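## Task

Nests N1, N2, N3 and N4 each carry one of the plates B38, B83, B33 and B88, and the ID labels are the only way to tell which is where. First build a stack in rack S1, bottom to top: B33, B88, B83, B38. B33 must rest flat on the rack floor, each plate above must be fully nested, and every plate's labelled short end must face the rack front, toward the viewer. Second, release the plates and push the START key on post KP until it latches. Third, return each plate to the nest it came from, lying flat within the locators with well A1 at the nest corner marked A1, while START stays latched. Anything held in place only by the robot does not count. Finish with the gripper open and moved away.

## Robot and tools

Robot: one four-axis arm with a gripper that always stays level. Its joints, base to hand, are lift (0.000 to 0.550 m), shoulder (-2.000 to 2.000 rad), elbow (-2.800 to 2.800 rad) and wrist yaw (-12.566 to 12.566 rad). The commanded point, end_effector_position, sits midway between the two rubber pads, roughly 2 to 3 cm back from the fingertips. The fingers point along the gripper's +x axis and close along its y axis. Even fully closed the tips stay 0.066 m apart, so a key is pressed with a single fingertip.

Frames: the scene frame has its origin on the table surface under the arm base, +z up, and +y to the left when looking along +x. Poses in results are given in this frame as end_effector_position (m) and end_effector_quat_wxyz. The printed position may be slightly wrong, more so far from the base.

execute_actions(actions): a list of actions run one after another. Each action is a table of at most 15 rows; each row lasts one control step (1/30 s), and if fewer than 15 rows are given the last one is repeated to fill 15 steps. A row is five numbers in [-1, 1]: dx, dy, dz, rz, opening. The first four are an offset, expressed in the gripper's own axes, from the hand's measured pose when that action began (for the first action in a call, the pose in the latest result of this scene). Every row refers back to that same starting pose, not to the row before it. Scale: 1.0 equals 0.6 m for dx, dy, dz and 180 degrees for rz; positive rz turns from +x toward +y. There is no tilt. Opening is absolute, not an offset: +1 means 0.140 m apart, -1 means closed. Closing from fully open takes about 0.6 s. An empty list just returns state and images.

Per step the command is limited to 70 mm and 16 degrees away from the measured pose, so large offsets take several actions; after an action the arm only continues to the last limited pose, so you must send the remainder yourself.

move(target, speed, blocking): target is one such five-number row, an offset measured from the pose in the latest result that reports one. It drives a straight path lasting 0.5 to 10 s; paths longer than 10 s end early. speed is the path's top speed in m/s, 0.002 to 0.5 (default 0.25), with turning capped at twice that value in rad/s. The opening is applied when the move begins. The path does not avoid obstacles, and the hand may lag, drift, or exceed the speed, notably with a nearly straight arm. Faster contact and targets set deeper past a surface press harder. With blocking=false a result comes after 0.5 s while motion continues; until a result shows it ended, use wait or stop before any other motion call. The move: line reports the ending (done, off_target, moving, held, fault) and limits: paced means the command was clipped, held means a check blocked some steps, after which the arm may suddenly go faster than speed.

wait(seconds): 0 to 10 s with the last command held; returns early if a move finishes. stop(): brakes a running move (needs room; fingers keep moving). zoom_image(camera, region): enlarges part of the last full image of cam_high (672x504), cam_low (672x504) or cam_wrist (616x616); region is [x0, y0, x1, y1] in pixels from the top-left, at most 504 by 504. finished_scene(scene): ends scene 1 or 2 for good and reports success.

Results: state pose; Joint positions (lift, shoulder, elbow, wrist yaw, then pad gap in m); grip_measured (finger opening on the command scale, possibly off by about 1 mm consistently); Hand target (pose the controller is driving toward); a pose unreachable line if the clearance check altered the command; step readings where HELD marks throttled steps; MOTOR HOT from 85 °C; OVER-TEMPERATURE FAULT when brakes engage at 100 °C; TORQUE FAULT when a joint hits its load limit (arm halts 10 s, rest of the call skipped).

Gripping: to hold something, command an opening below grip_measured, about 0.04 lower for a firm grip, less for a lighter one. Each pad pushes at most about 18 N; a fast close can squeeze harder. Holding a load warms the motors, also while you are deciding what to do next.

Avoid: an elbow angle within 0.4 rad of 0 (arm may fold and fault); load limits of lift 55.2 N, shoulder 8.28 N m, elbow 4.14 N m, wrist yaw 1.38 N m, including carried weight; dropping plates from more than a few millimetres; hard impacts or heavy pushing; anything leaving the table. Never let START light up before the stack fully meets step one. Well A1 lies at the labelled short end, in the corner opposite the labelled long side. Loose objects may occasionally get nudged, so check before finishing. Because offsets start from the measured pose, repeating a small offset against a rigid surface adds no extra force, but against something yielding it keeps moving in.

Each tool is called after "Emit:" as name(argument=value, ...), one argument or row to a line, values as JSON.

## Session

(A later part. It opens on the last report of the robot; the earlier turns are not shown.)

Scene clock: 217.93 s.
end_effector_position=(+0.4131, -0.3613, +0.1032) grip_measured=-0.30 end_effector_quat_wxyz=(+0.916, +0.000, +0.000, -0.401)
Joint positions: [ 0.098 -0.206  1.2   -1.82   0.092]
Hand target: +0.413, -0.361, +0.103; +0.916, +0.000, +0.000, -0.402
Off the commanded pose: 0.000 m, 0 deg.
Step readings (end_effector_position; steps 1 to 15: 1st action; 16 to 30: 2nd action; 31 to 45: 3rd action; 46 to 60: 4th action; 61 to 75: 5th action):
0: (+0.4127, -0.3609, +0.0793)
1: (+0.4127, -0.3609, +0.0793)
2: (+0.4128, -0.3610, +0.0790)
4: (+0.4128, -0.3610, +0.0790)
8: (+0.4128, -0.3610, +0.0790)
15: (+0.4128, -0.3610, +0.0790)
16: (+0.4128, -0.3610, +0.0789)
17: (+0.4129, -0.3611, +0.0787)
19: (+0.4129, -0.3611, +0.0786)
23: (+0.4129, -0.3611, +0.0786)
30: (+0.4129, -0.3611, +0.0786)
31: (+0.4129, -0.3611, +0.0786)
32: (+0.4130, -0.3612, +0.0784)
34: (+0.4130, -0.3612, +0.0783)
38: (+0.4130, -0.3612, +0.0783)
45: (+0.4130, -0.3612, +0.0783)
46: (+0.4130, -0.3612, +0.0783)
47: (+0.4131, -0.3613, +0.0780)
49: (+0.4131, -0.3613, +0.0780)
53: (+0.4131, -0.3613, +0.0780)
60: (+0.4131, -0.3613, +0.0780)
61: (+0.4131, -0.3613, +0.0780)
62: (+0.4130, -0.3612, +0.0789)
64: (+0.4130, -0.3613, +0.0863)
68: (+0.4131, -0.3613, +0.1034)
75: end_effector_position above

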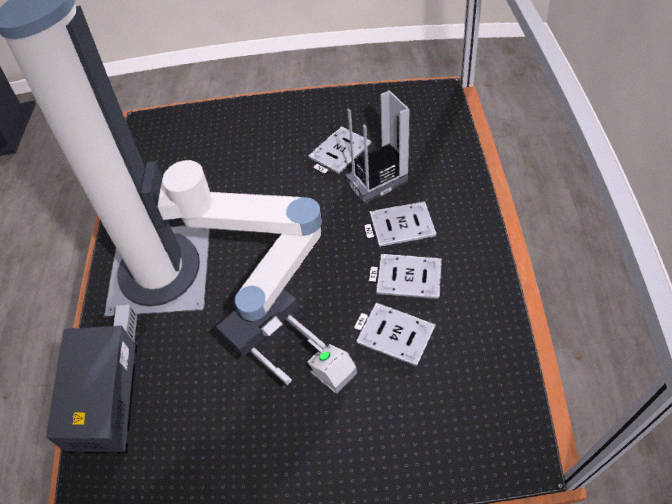

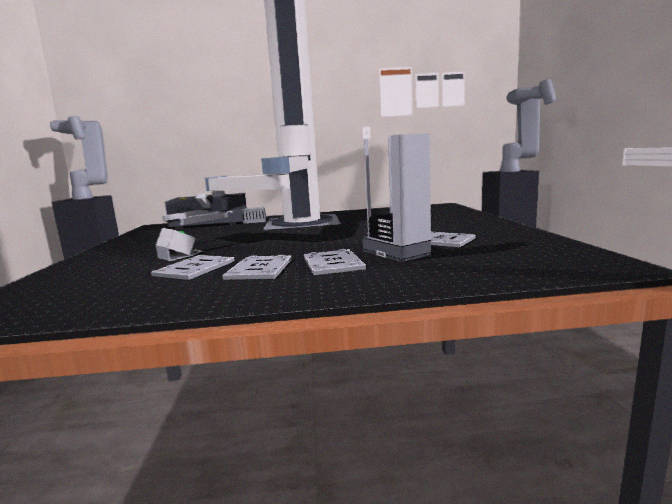

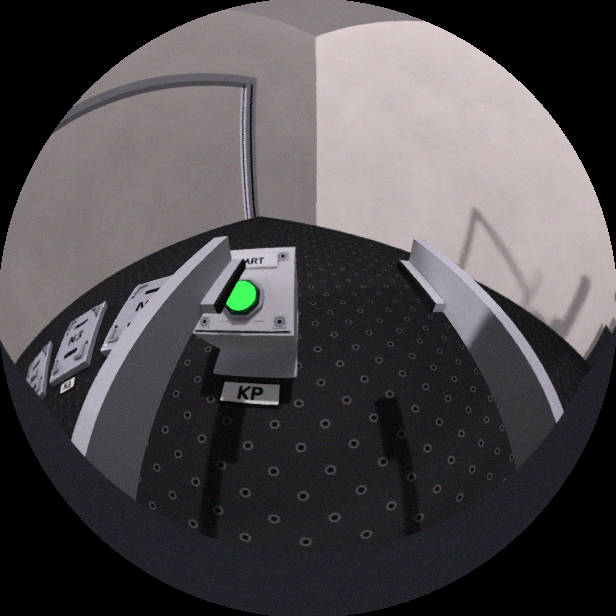

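Emit:
move(
  target=[-0.5267,0.755,0,0.4198,0],
)

Emit:
move(
  target=[0.25,0,0,0,0],
  speed=0.2,
)

Scene clock: 226.60 s.
end_effector_position=(+0.5322, +0.1783, +0.1032) grip_measured=+0.00 end_effector_quat_wxyz=(+0.970, +0.000, +0.000, +0.244)
Joint positions: [ 0.098  1.366  1.034 -1.906  0.103]
Hand target: +0.532, +0.178, +0.103; +0.970, +0.000, +0.000, +0.244
Off the commanded pose: 0.000 m, 0 deg.
move: done

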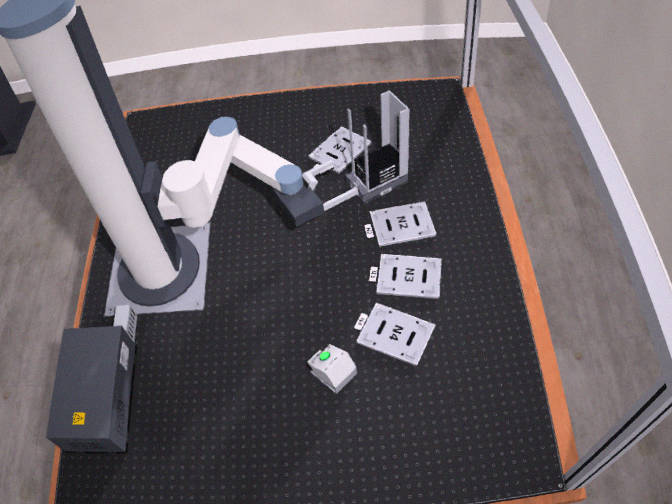

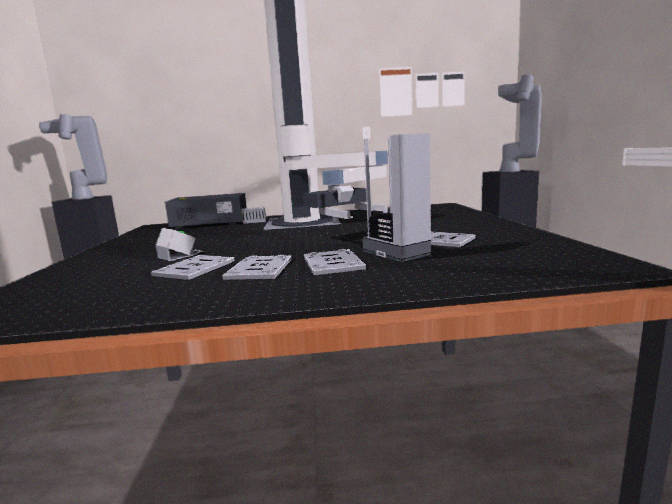

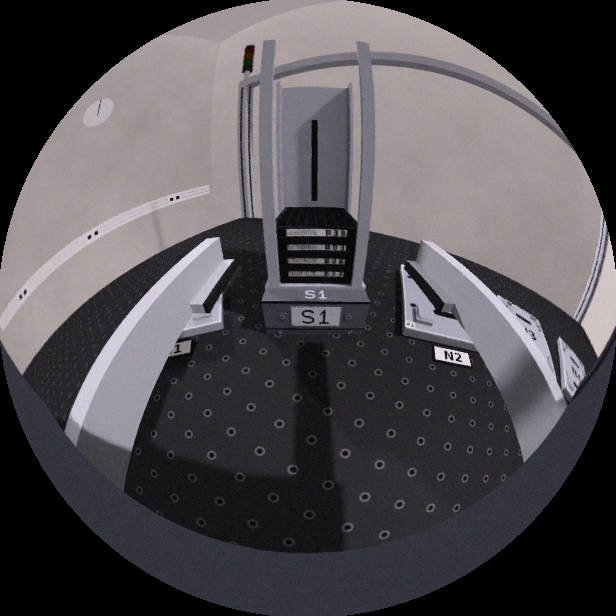

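Scene clock: 227.73 s.
end_effector_position=(+0.6643, +0.2492, +0.1032) grip_measured=+0.00 end_effector_quat_wxyz=(+0.970, +0.000, +0.000, +0.244)
Joint positions: [ 0.098  1.07   1.807 -2.384  0.103]
Hand target: +0.664, +0.249, +0.103; +0.970, +0.000, +0.000, +0.244
Off the commanded pose: 0.000 m, 0 deg.
move: done

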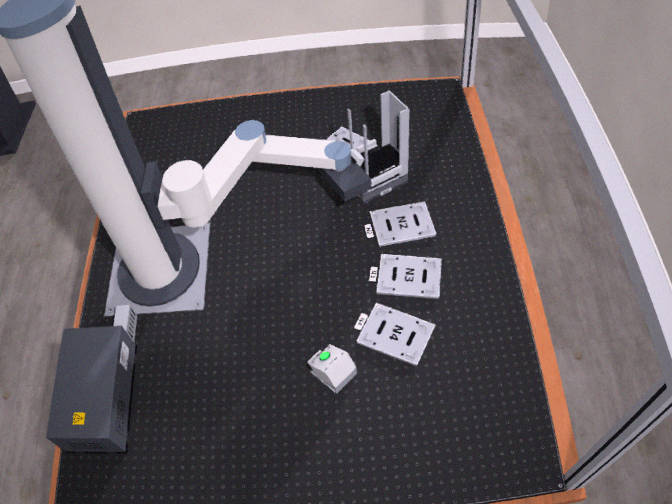

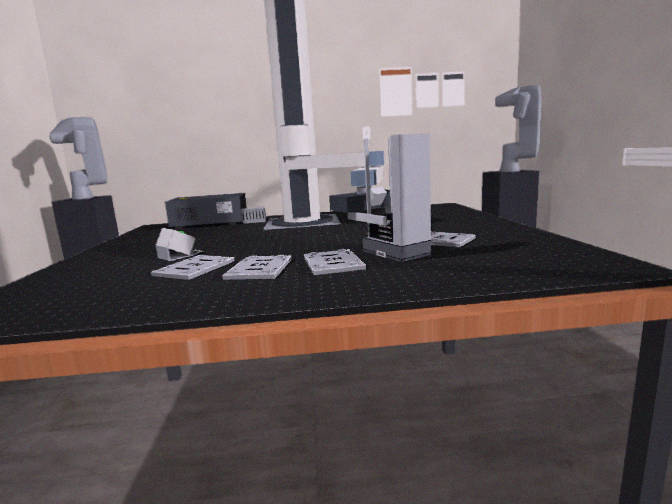

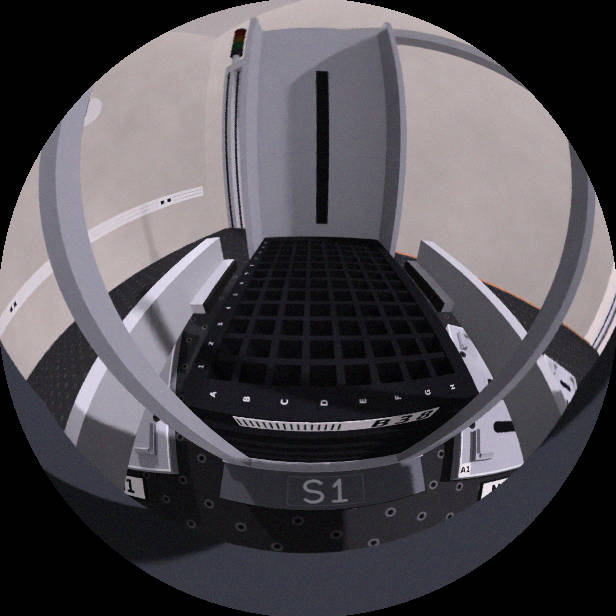

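Emit:
execute_actions(
  actions=[
    [[0,0,0,0,-0.53]],
    [[0,0,0,0,-0.6]],
  ],
)

Emit:
move(
  target=[0,0,0.37,0,-0.6],
  speed=0.2,
)

Emit:
move(
  target=[-0.429,-0.7583,0,-0.3146,-0.6],
)

Emit:
move(
  target=[0,0,-0.4685,0,-0.6],
)

Scene clock: 237.50 s.
end_effector_position=(+0.6643, +0.2492, +0.1032) grip_measured=-0.56 end_effector_quat_wxyz=(+0.970, +0.000, +0.000, +0.244)
Joint positions: [ 0.098  1.07   1.807 -2.384  0.082]
Hand target: +0.664, +0.249, +0.103; +0.970, +0.000, +0.000, +0.244
Off the commanded pose: 0.000 m, 0 deg.
Step readings (end_effector_position; steps 1 to 15: 1st action; 16 to 30: 2nd action):
0: (+0.6643, +0.2492, +0.1032)
1: (+0.6643, +0.2492, +0.1032)
2: (+0.6643, +0.2492, +0.1032)
4: (+0.6643, +0.2492, +0.1032)
8: (+0.6643, +0.2492, +0.1032)
15: (+0.6643, +0.2492, +0.1032)
16: (+0.6643, +0.2492, +0.1032)
17: (+0.6643, +0.2492, +0.1032)
19: (+0.6643, +0.2492, +0.1032)
23: (+0.6643, +0.2492, +0.1032)
30: end_effector_position above

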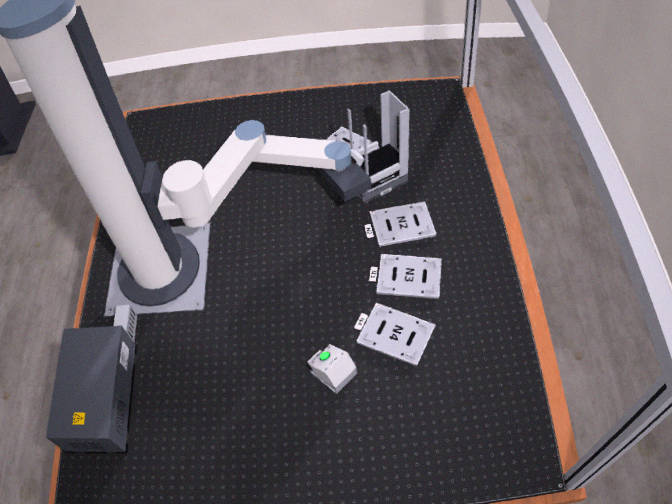

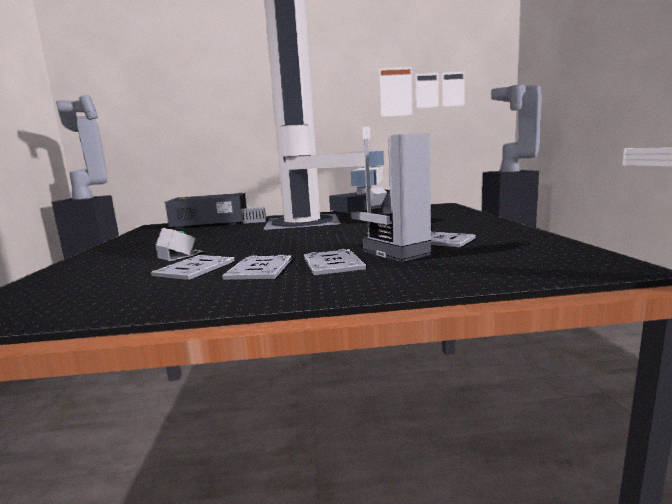

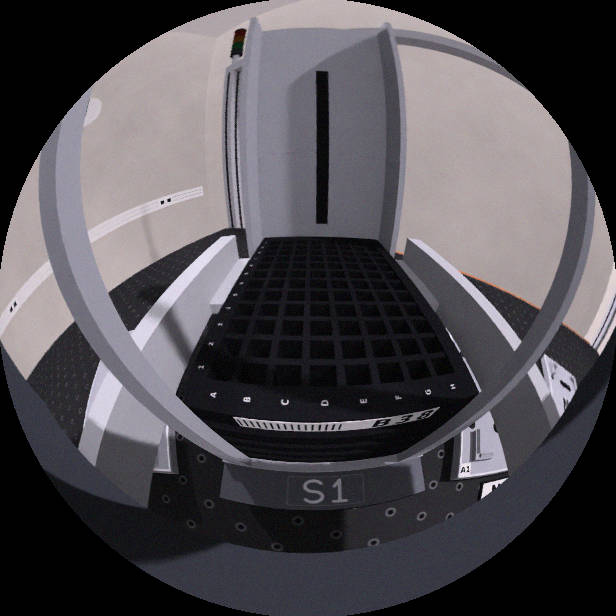

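Scene clock: 239.00 s.
end_effector_position=(+0.6643, +0.2492, +0.3253) grip_measured=-0.56 end_effector_quat_wxyz=(+0.970, +0.000, +0.000, +0.244)
Joint positions: [ 0.32   1.07   1.807 -2.384  0.082]
Hand target: +0.664, +0.249, +0.325; +0.970, +0.000, +0.000, +0.244
Off the commanded pose: 0.000 m, 0 deg.
move: done

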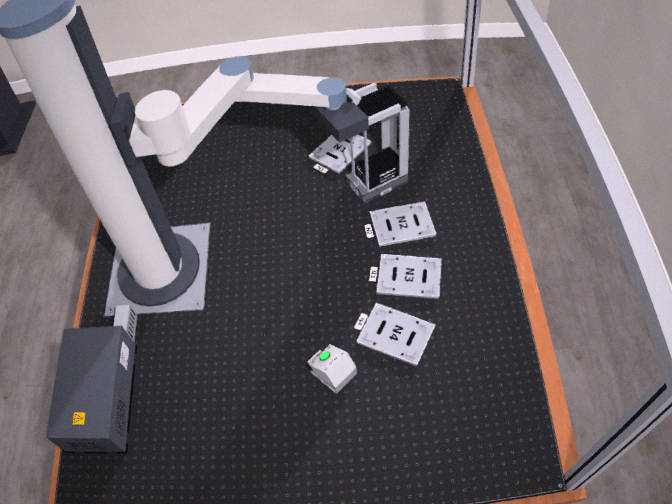

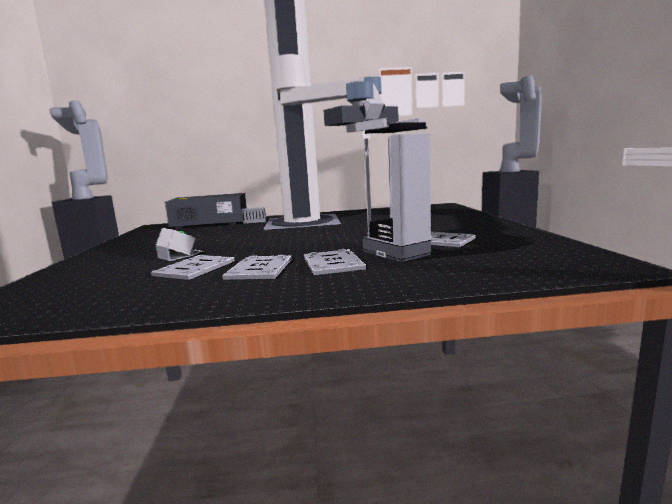

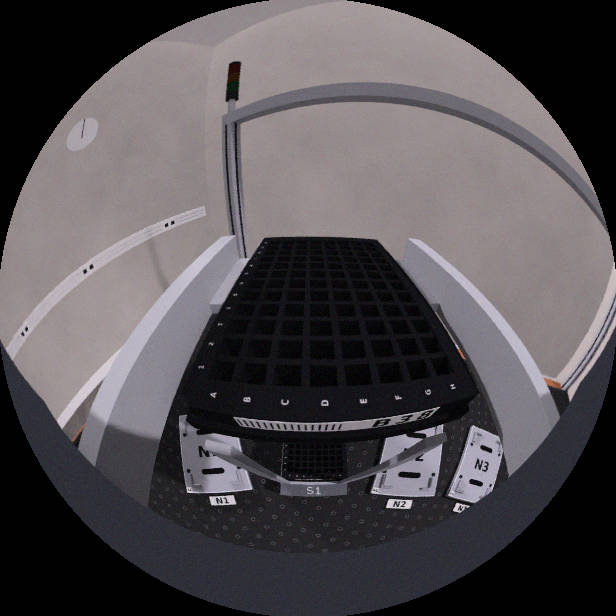

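Scene clock: 241.50 s.
end_effector_position=(+0.6530, -0.2735, +0.3252) grip_measured=-0.56 end_effector_quat_wxyz=(+0.970, +0.000, +0.000, -0.245)
Joint positions: [ 0.32   0.074  1.817 -2.386  0.082]
Hand target: +0.653, -0.273, +0.325; +0.970, +0.000, +0.000, -0.245
Off the commanded pose: 0.000 m, 0 deg.
move: done

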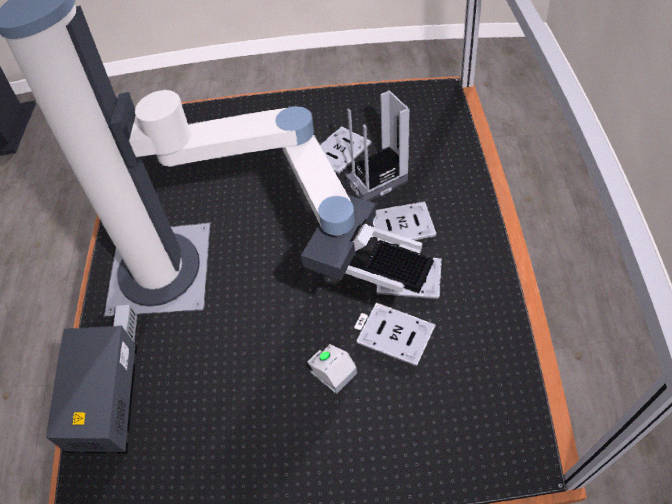

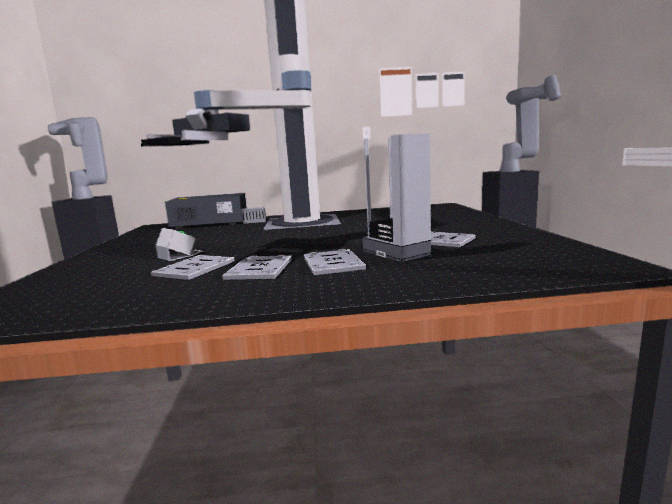

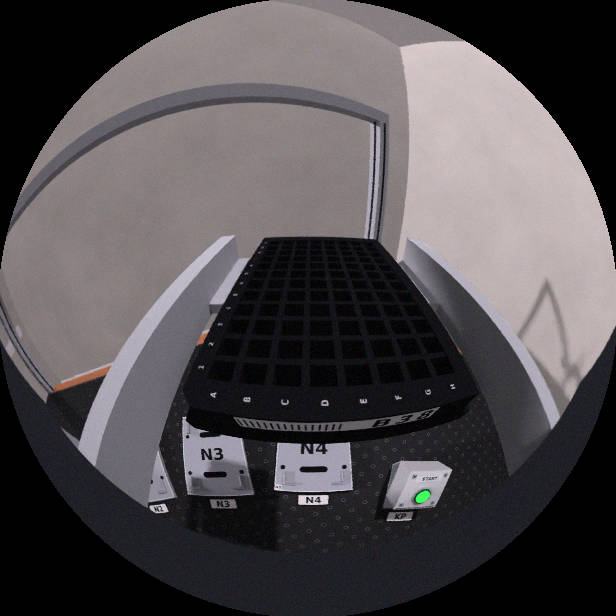

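Scene clock: 243.03 s.
end_effector_position=(+0.6529, -0.2735, +0.0441) grip_measured=-0.56 end_effector_quat_wxyz=(+0.970, +0.000, +0.000, -0.245)
Joint positions: [ 0.039  0.074  1.817 -2.386  0.082]
Hand target: +0.653, -0.274, +0.044; +0.970, +0.000, +0.000, -0.245
Off the commanded pose: 0.000 m, 0 deg.
move: done

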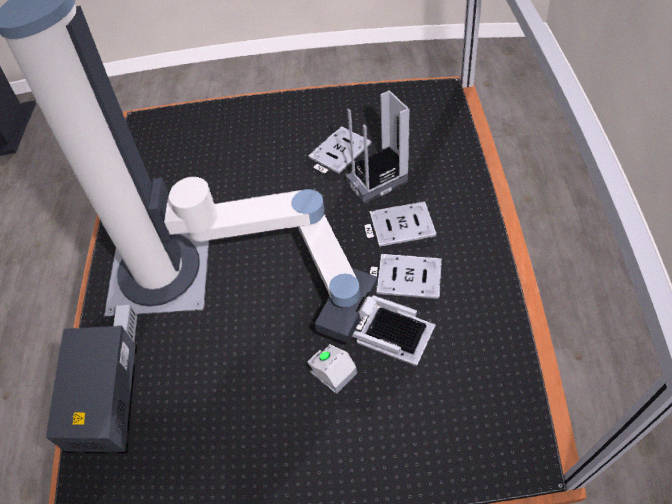

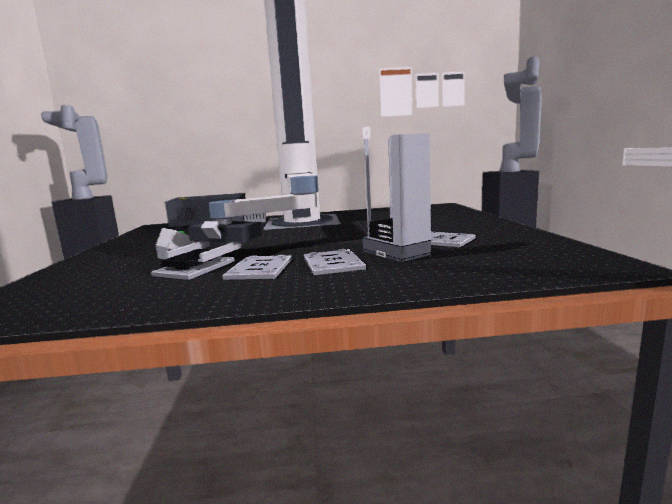

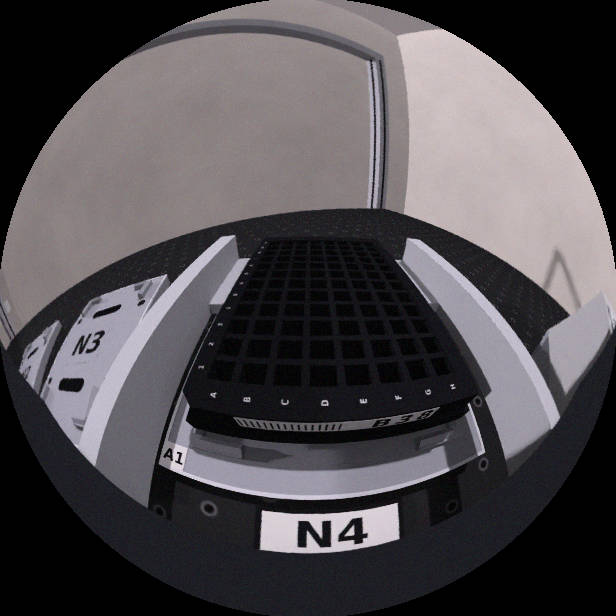

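Emit:
move(
  target=[0,0,-0.0148,0,-0.6],
  speed=0.02,
)

Emit:
execute_actions(
  actions=[
    [[0,0,0,0,0]],
  ],
)

Emit:
move(
  target=[-0.25,0,0.0918,0,0],
)

Emit:
move(
  target=[-0.2848,0.5666,0,0.3143,0],
)

Emit:
move(
  target=[0.25,0,0,0,0],
  speed=0.2,
)

Scene clock: 252.37 s.
end_effector_position=(+0.6529, -0.2735, +0.0352) grip_measured=-0.56 end_effector_quat_wxyz=(+0.970, +0.000, +0.000, -0.245)
Joint positions: [ 0.03   0.074  1.817 -2.386  0.082]
Hand target: +0.653, -0.274, +0.035; +0.970, +0.000, +0.000, -0.245
Off the commanded pose: 0.000 m, 0 deg.
move: done

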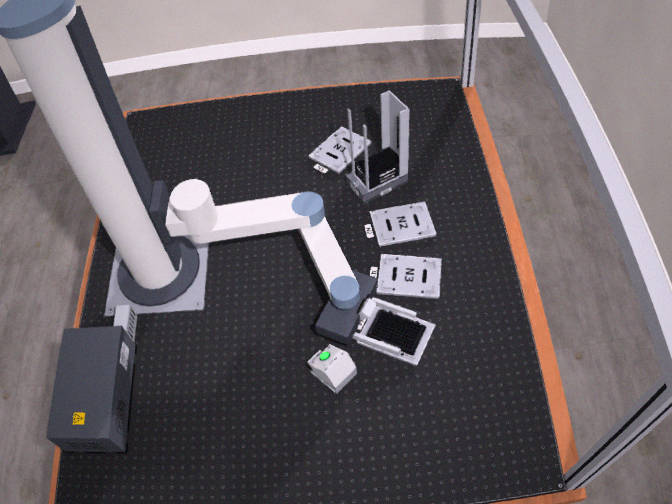

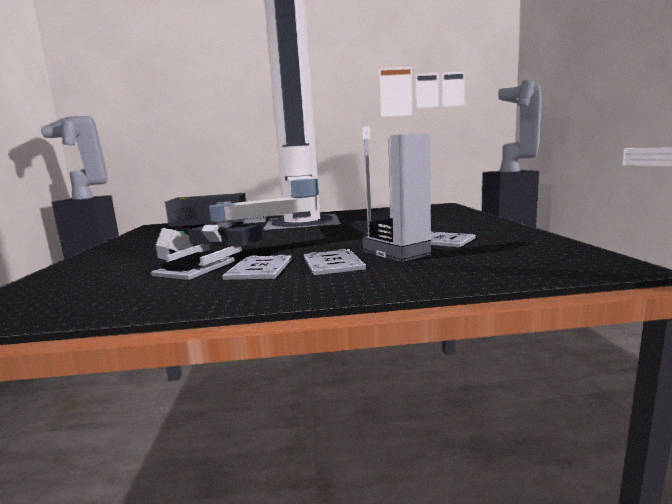

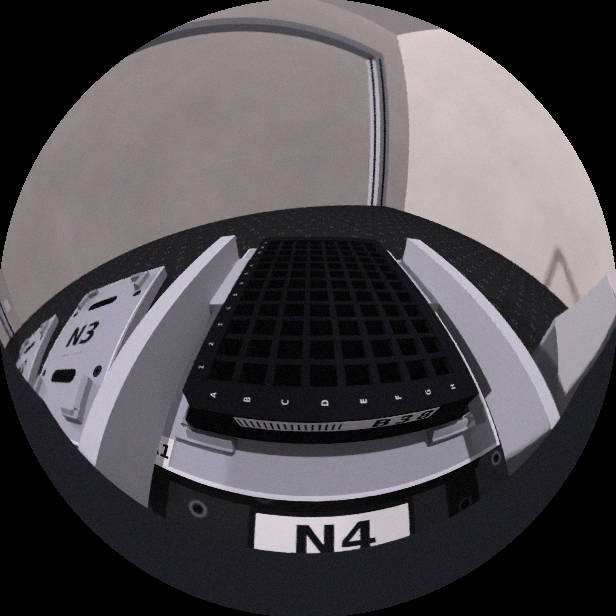

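Scene clock: 252.87 s.
end_effector_position=(+0.6529, -0.2735, +0.0352) grip_measured=+0.00 end_effector_quat_wxyz=(+0.970, +0.000, +0.000, -0.245)
Joint positions: [ 0.03   0.074  1.817 -2.386  0.103]
Hand target: +0.653, -0.274, +0.035; +0.970, +0.000, +0.000, -0.245
Off the commanded pose: 0.000 m, 0 deg.
Step readings (end_effector_position):
0: (+0.6529, -0.2735, +0.0352)
1: (+0.6529, -0.2735, +0.0352)
2: (+0.6529, -0.2735, +0.0352)
4: (+0.6529, -0.2735, +0.0352)
8: (+0.6529, -0.2735, +0.0352)
15: end_effector_position above

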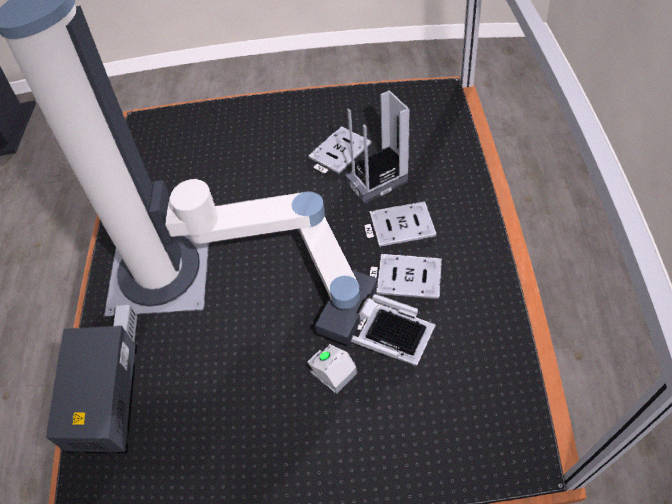

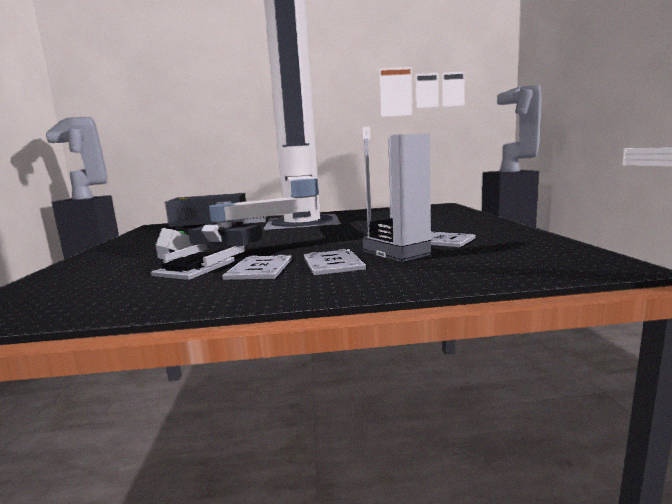

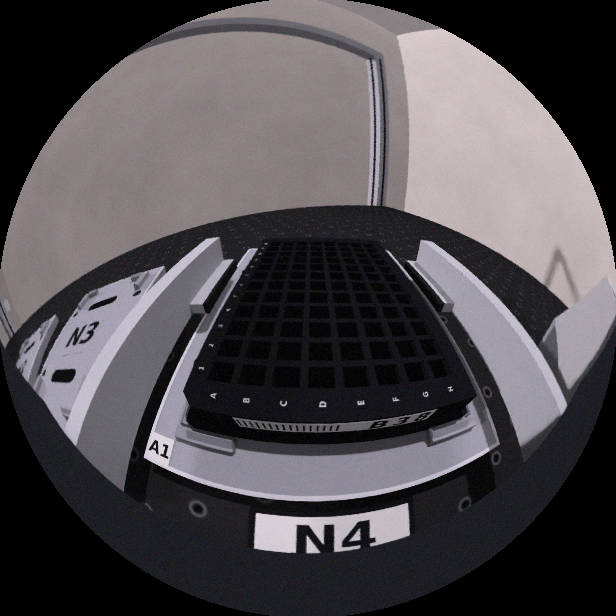

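Scene clock: 253.90 s.
end_effector_position=(+0.5209, -0.2022, +0.0903) grip_measured=+0.00 end_effector_quat_wxyz=(+0.969, +0.000, +0.000, -0.245)
Joint positions: [ 0.085  0.37   1.041 -1.906  0.103]
Hand target: +0.521, -0.202, +0.090; +0.970, +0.000, +0.000, -0.245
Off the commanded pose: 0.000 m, 0 deg.
move: done

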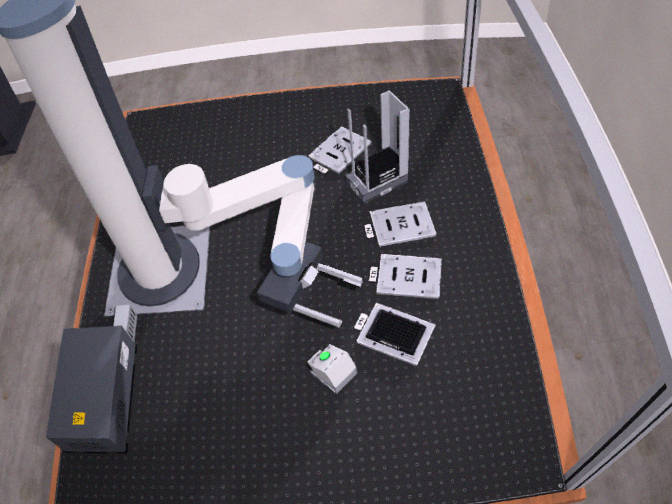

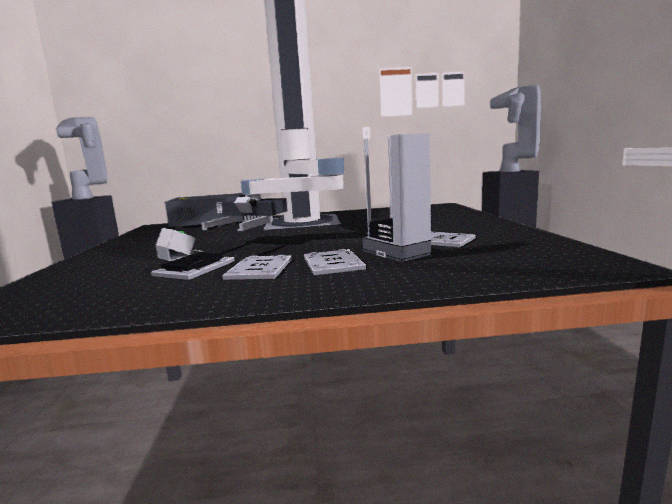

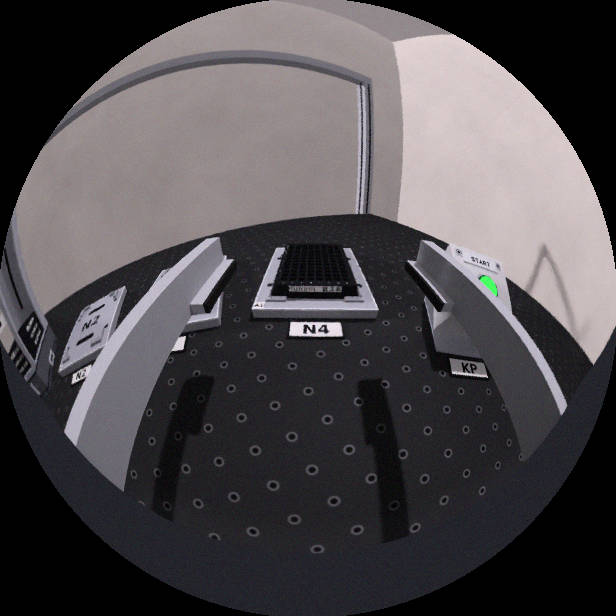

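Scene clock: 256.23 s.
end_effector_position=(+0.5322, +0.1783, +0.0903) grip_measured=+0.00 end_effector_quat_wxyz=(+0.970, +0.000, +0.000, +0.244)
Joint positions: [ 0.085  1.366  1.034 -1.907  0.103]
Hand target: +0.532, +0.178, +0.090; +0.970, +0.000, +0.000, +0.244
Off the commanded pose: 0.000 m, 0 deg.
move: done

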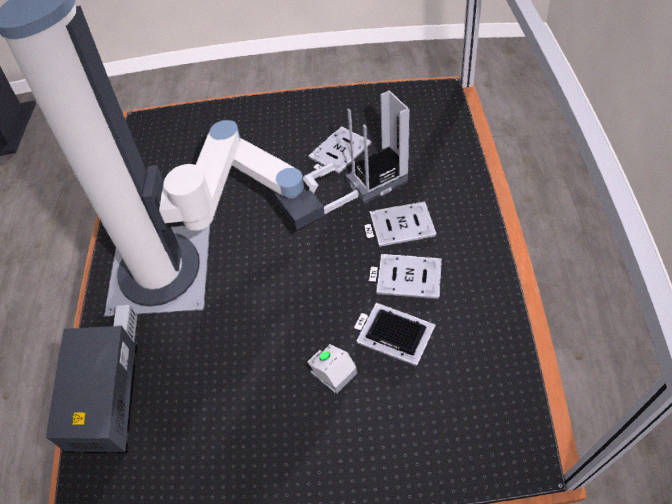

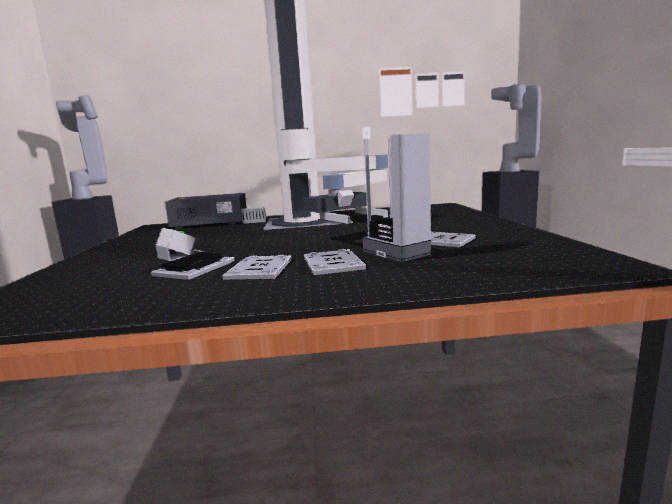

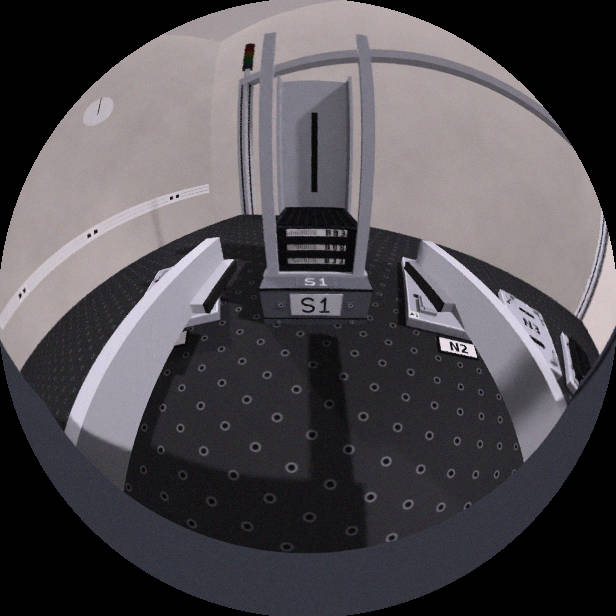

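Scene clock: 257.37 s.
end_effector_position=(+0.6644, +0.2492, +0.0903) grip_measured=+0.00 end_effector_quat_wxyz=(+0.970, +0.000, +0.000, +0.244)
Joint positions: [ 0.085  1.07   1.807 -2.384  0.103]
Hand target: +0.664, +0.249, +0.090; +0.970, +0.000, +0.000, +0.244
Off the commanded pose: 0.000 m, 0 deg.
move: done

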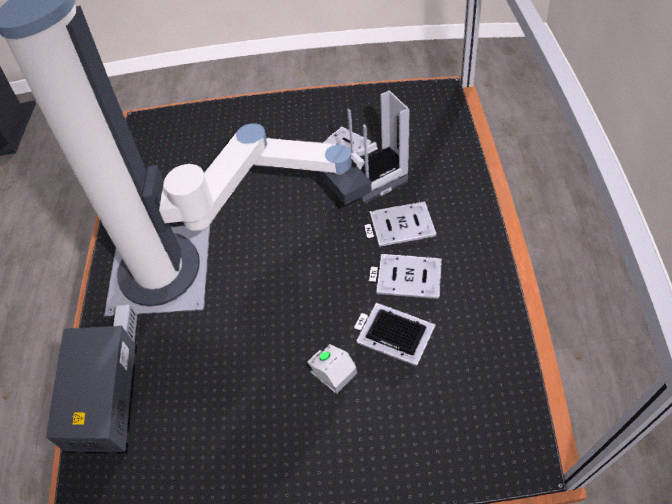

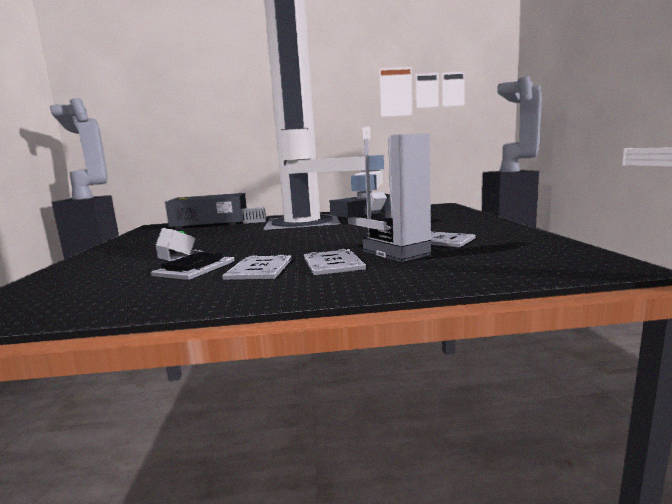

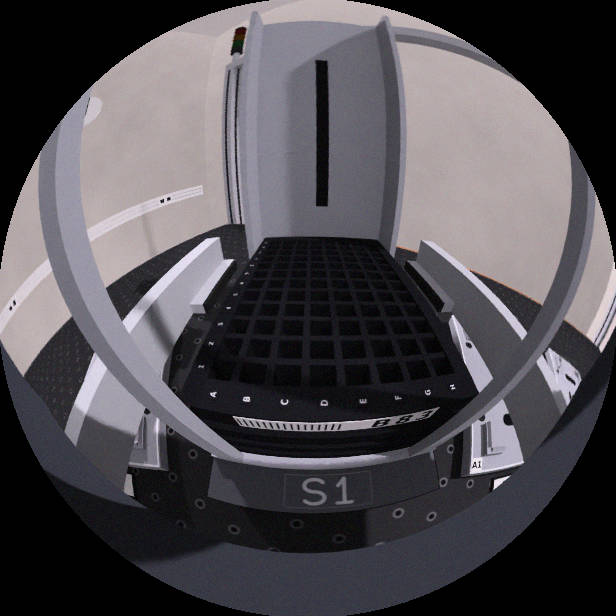

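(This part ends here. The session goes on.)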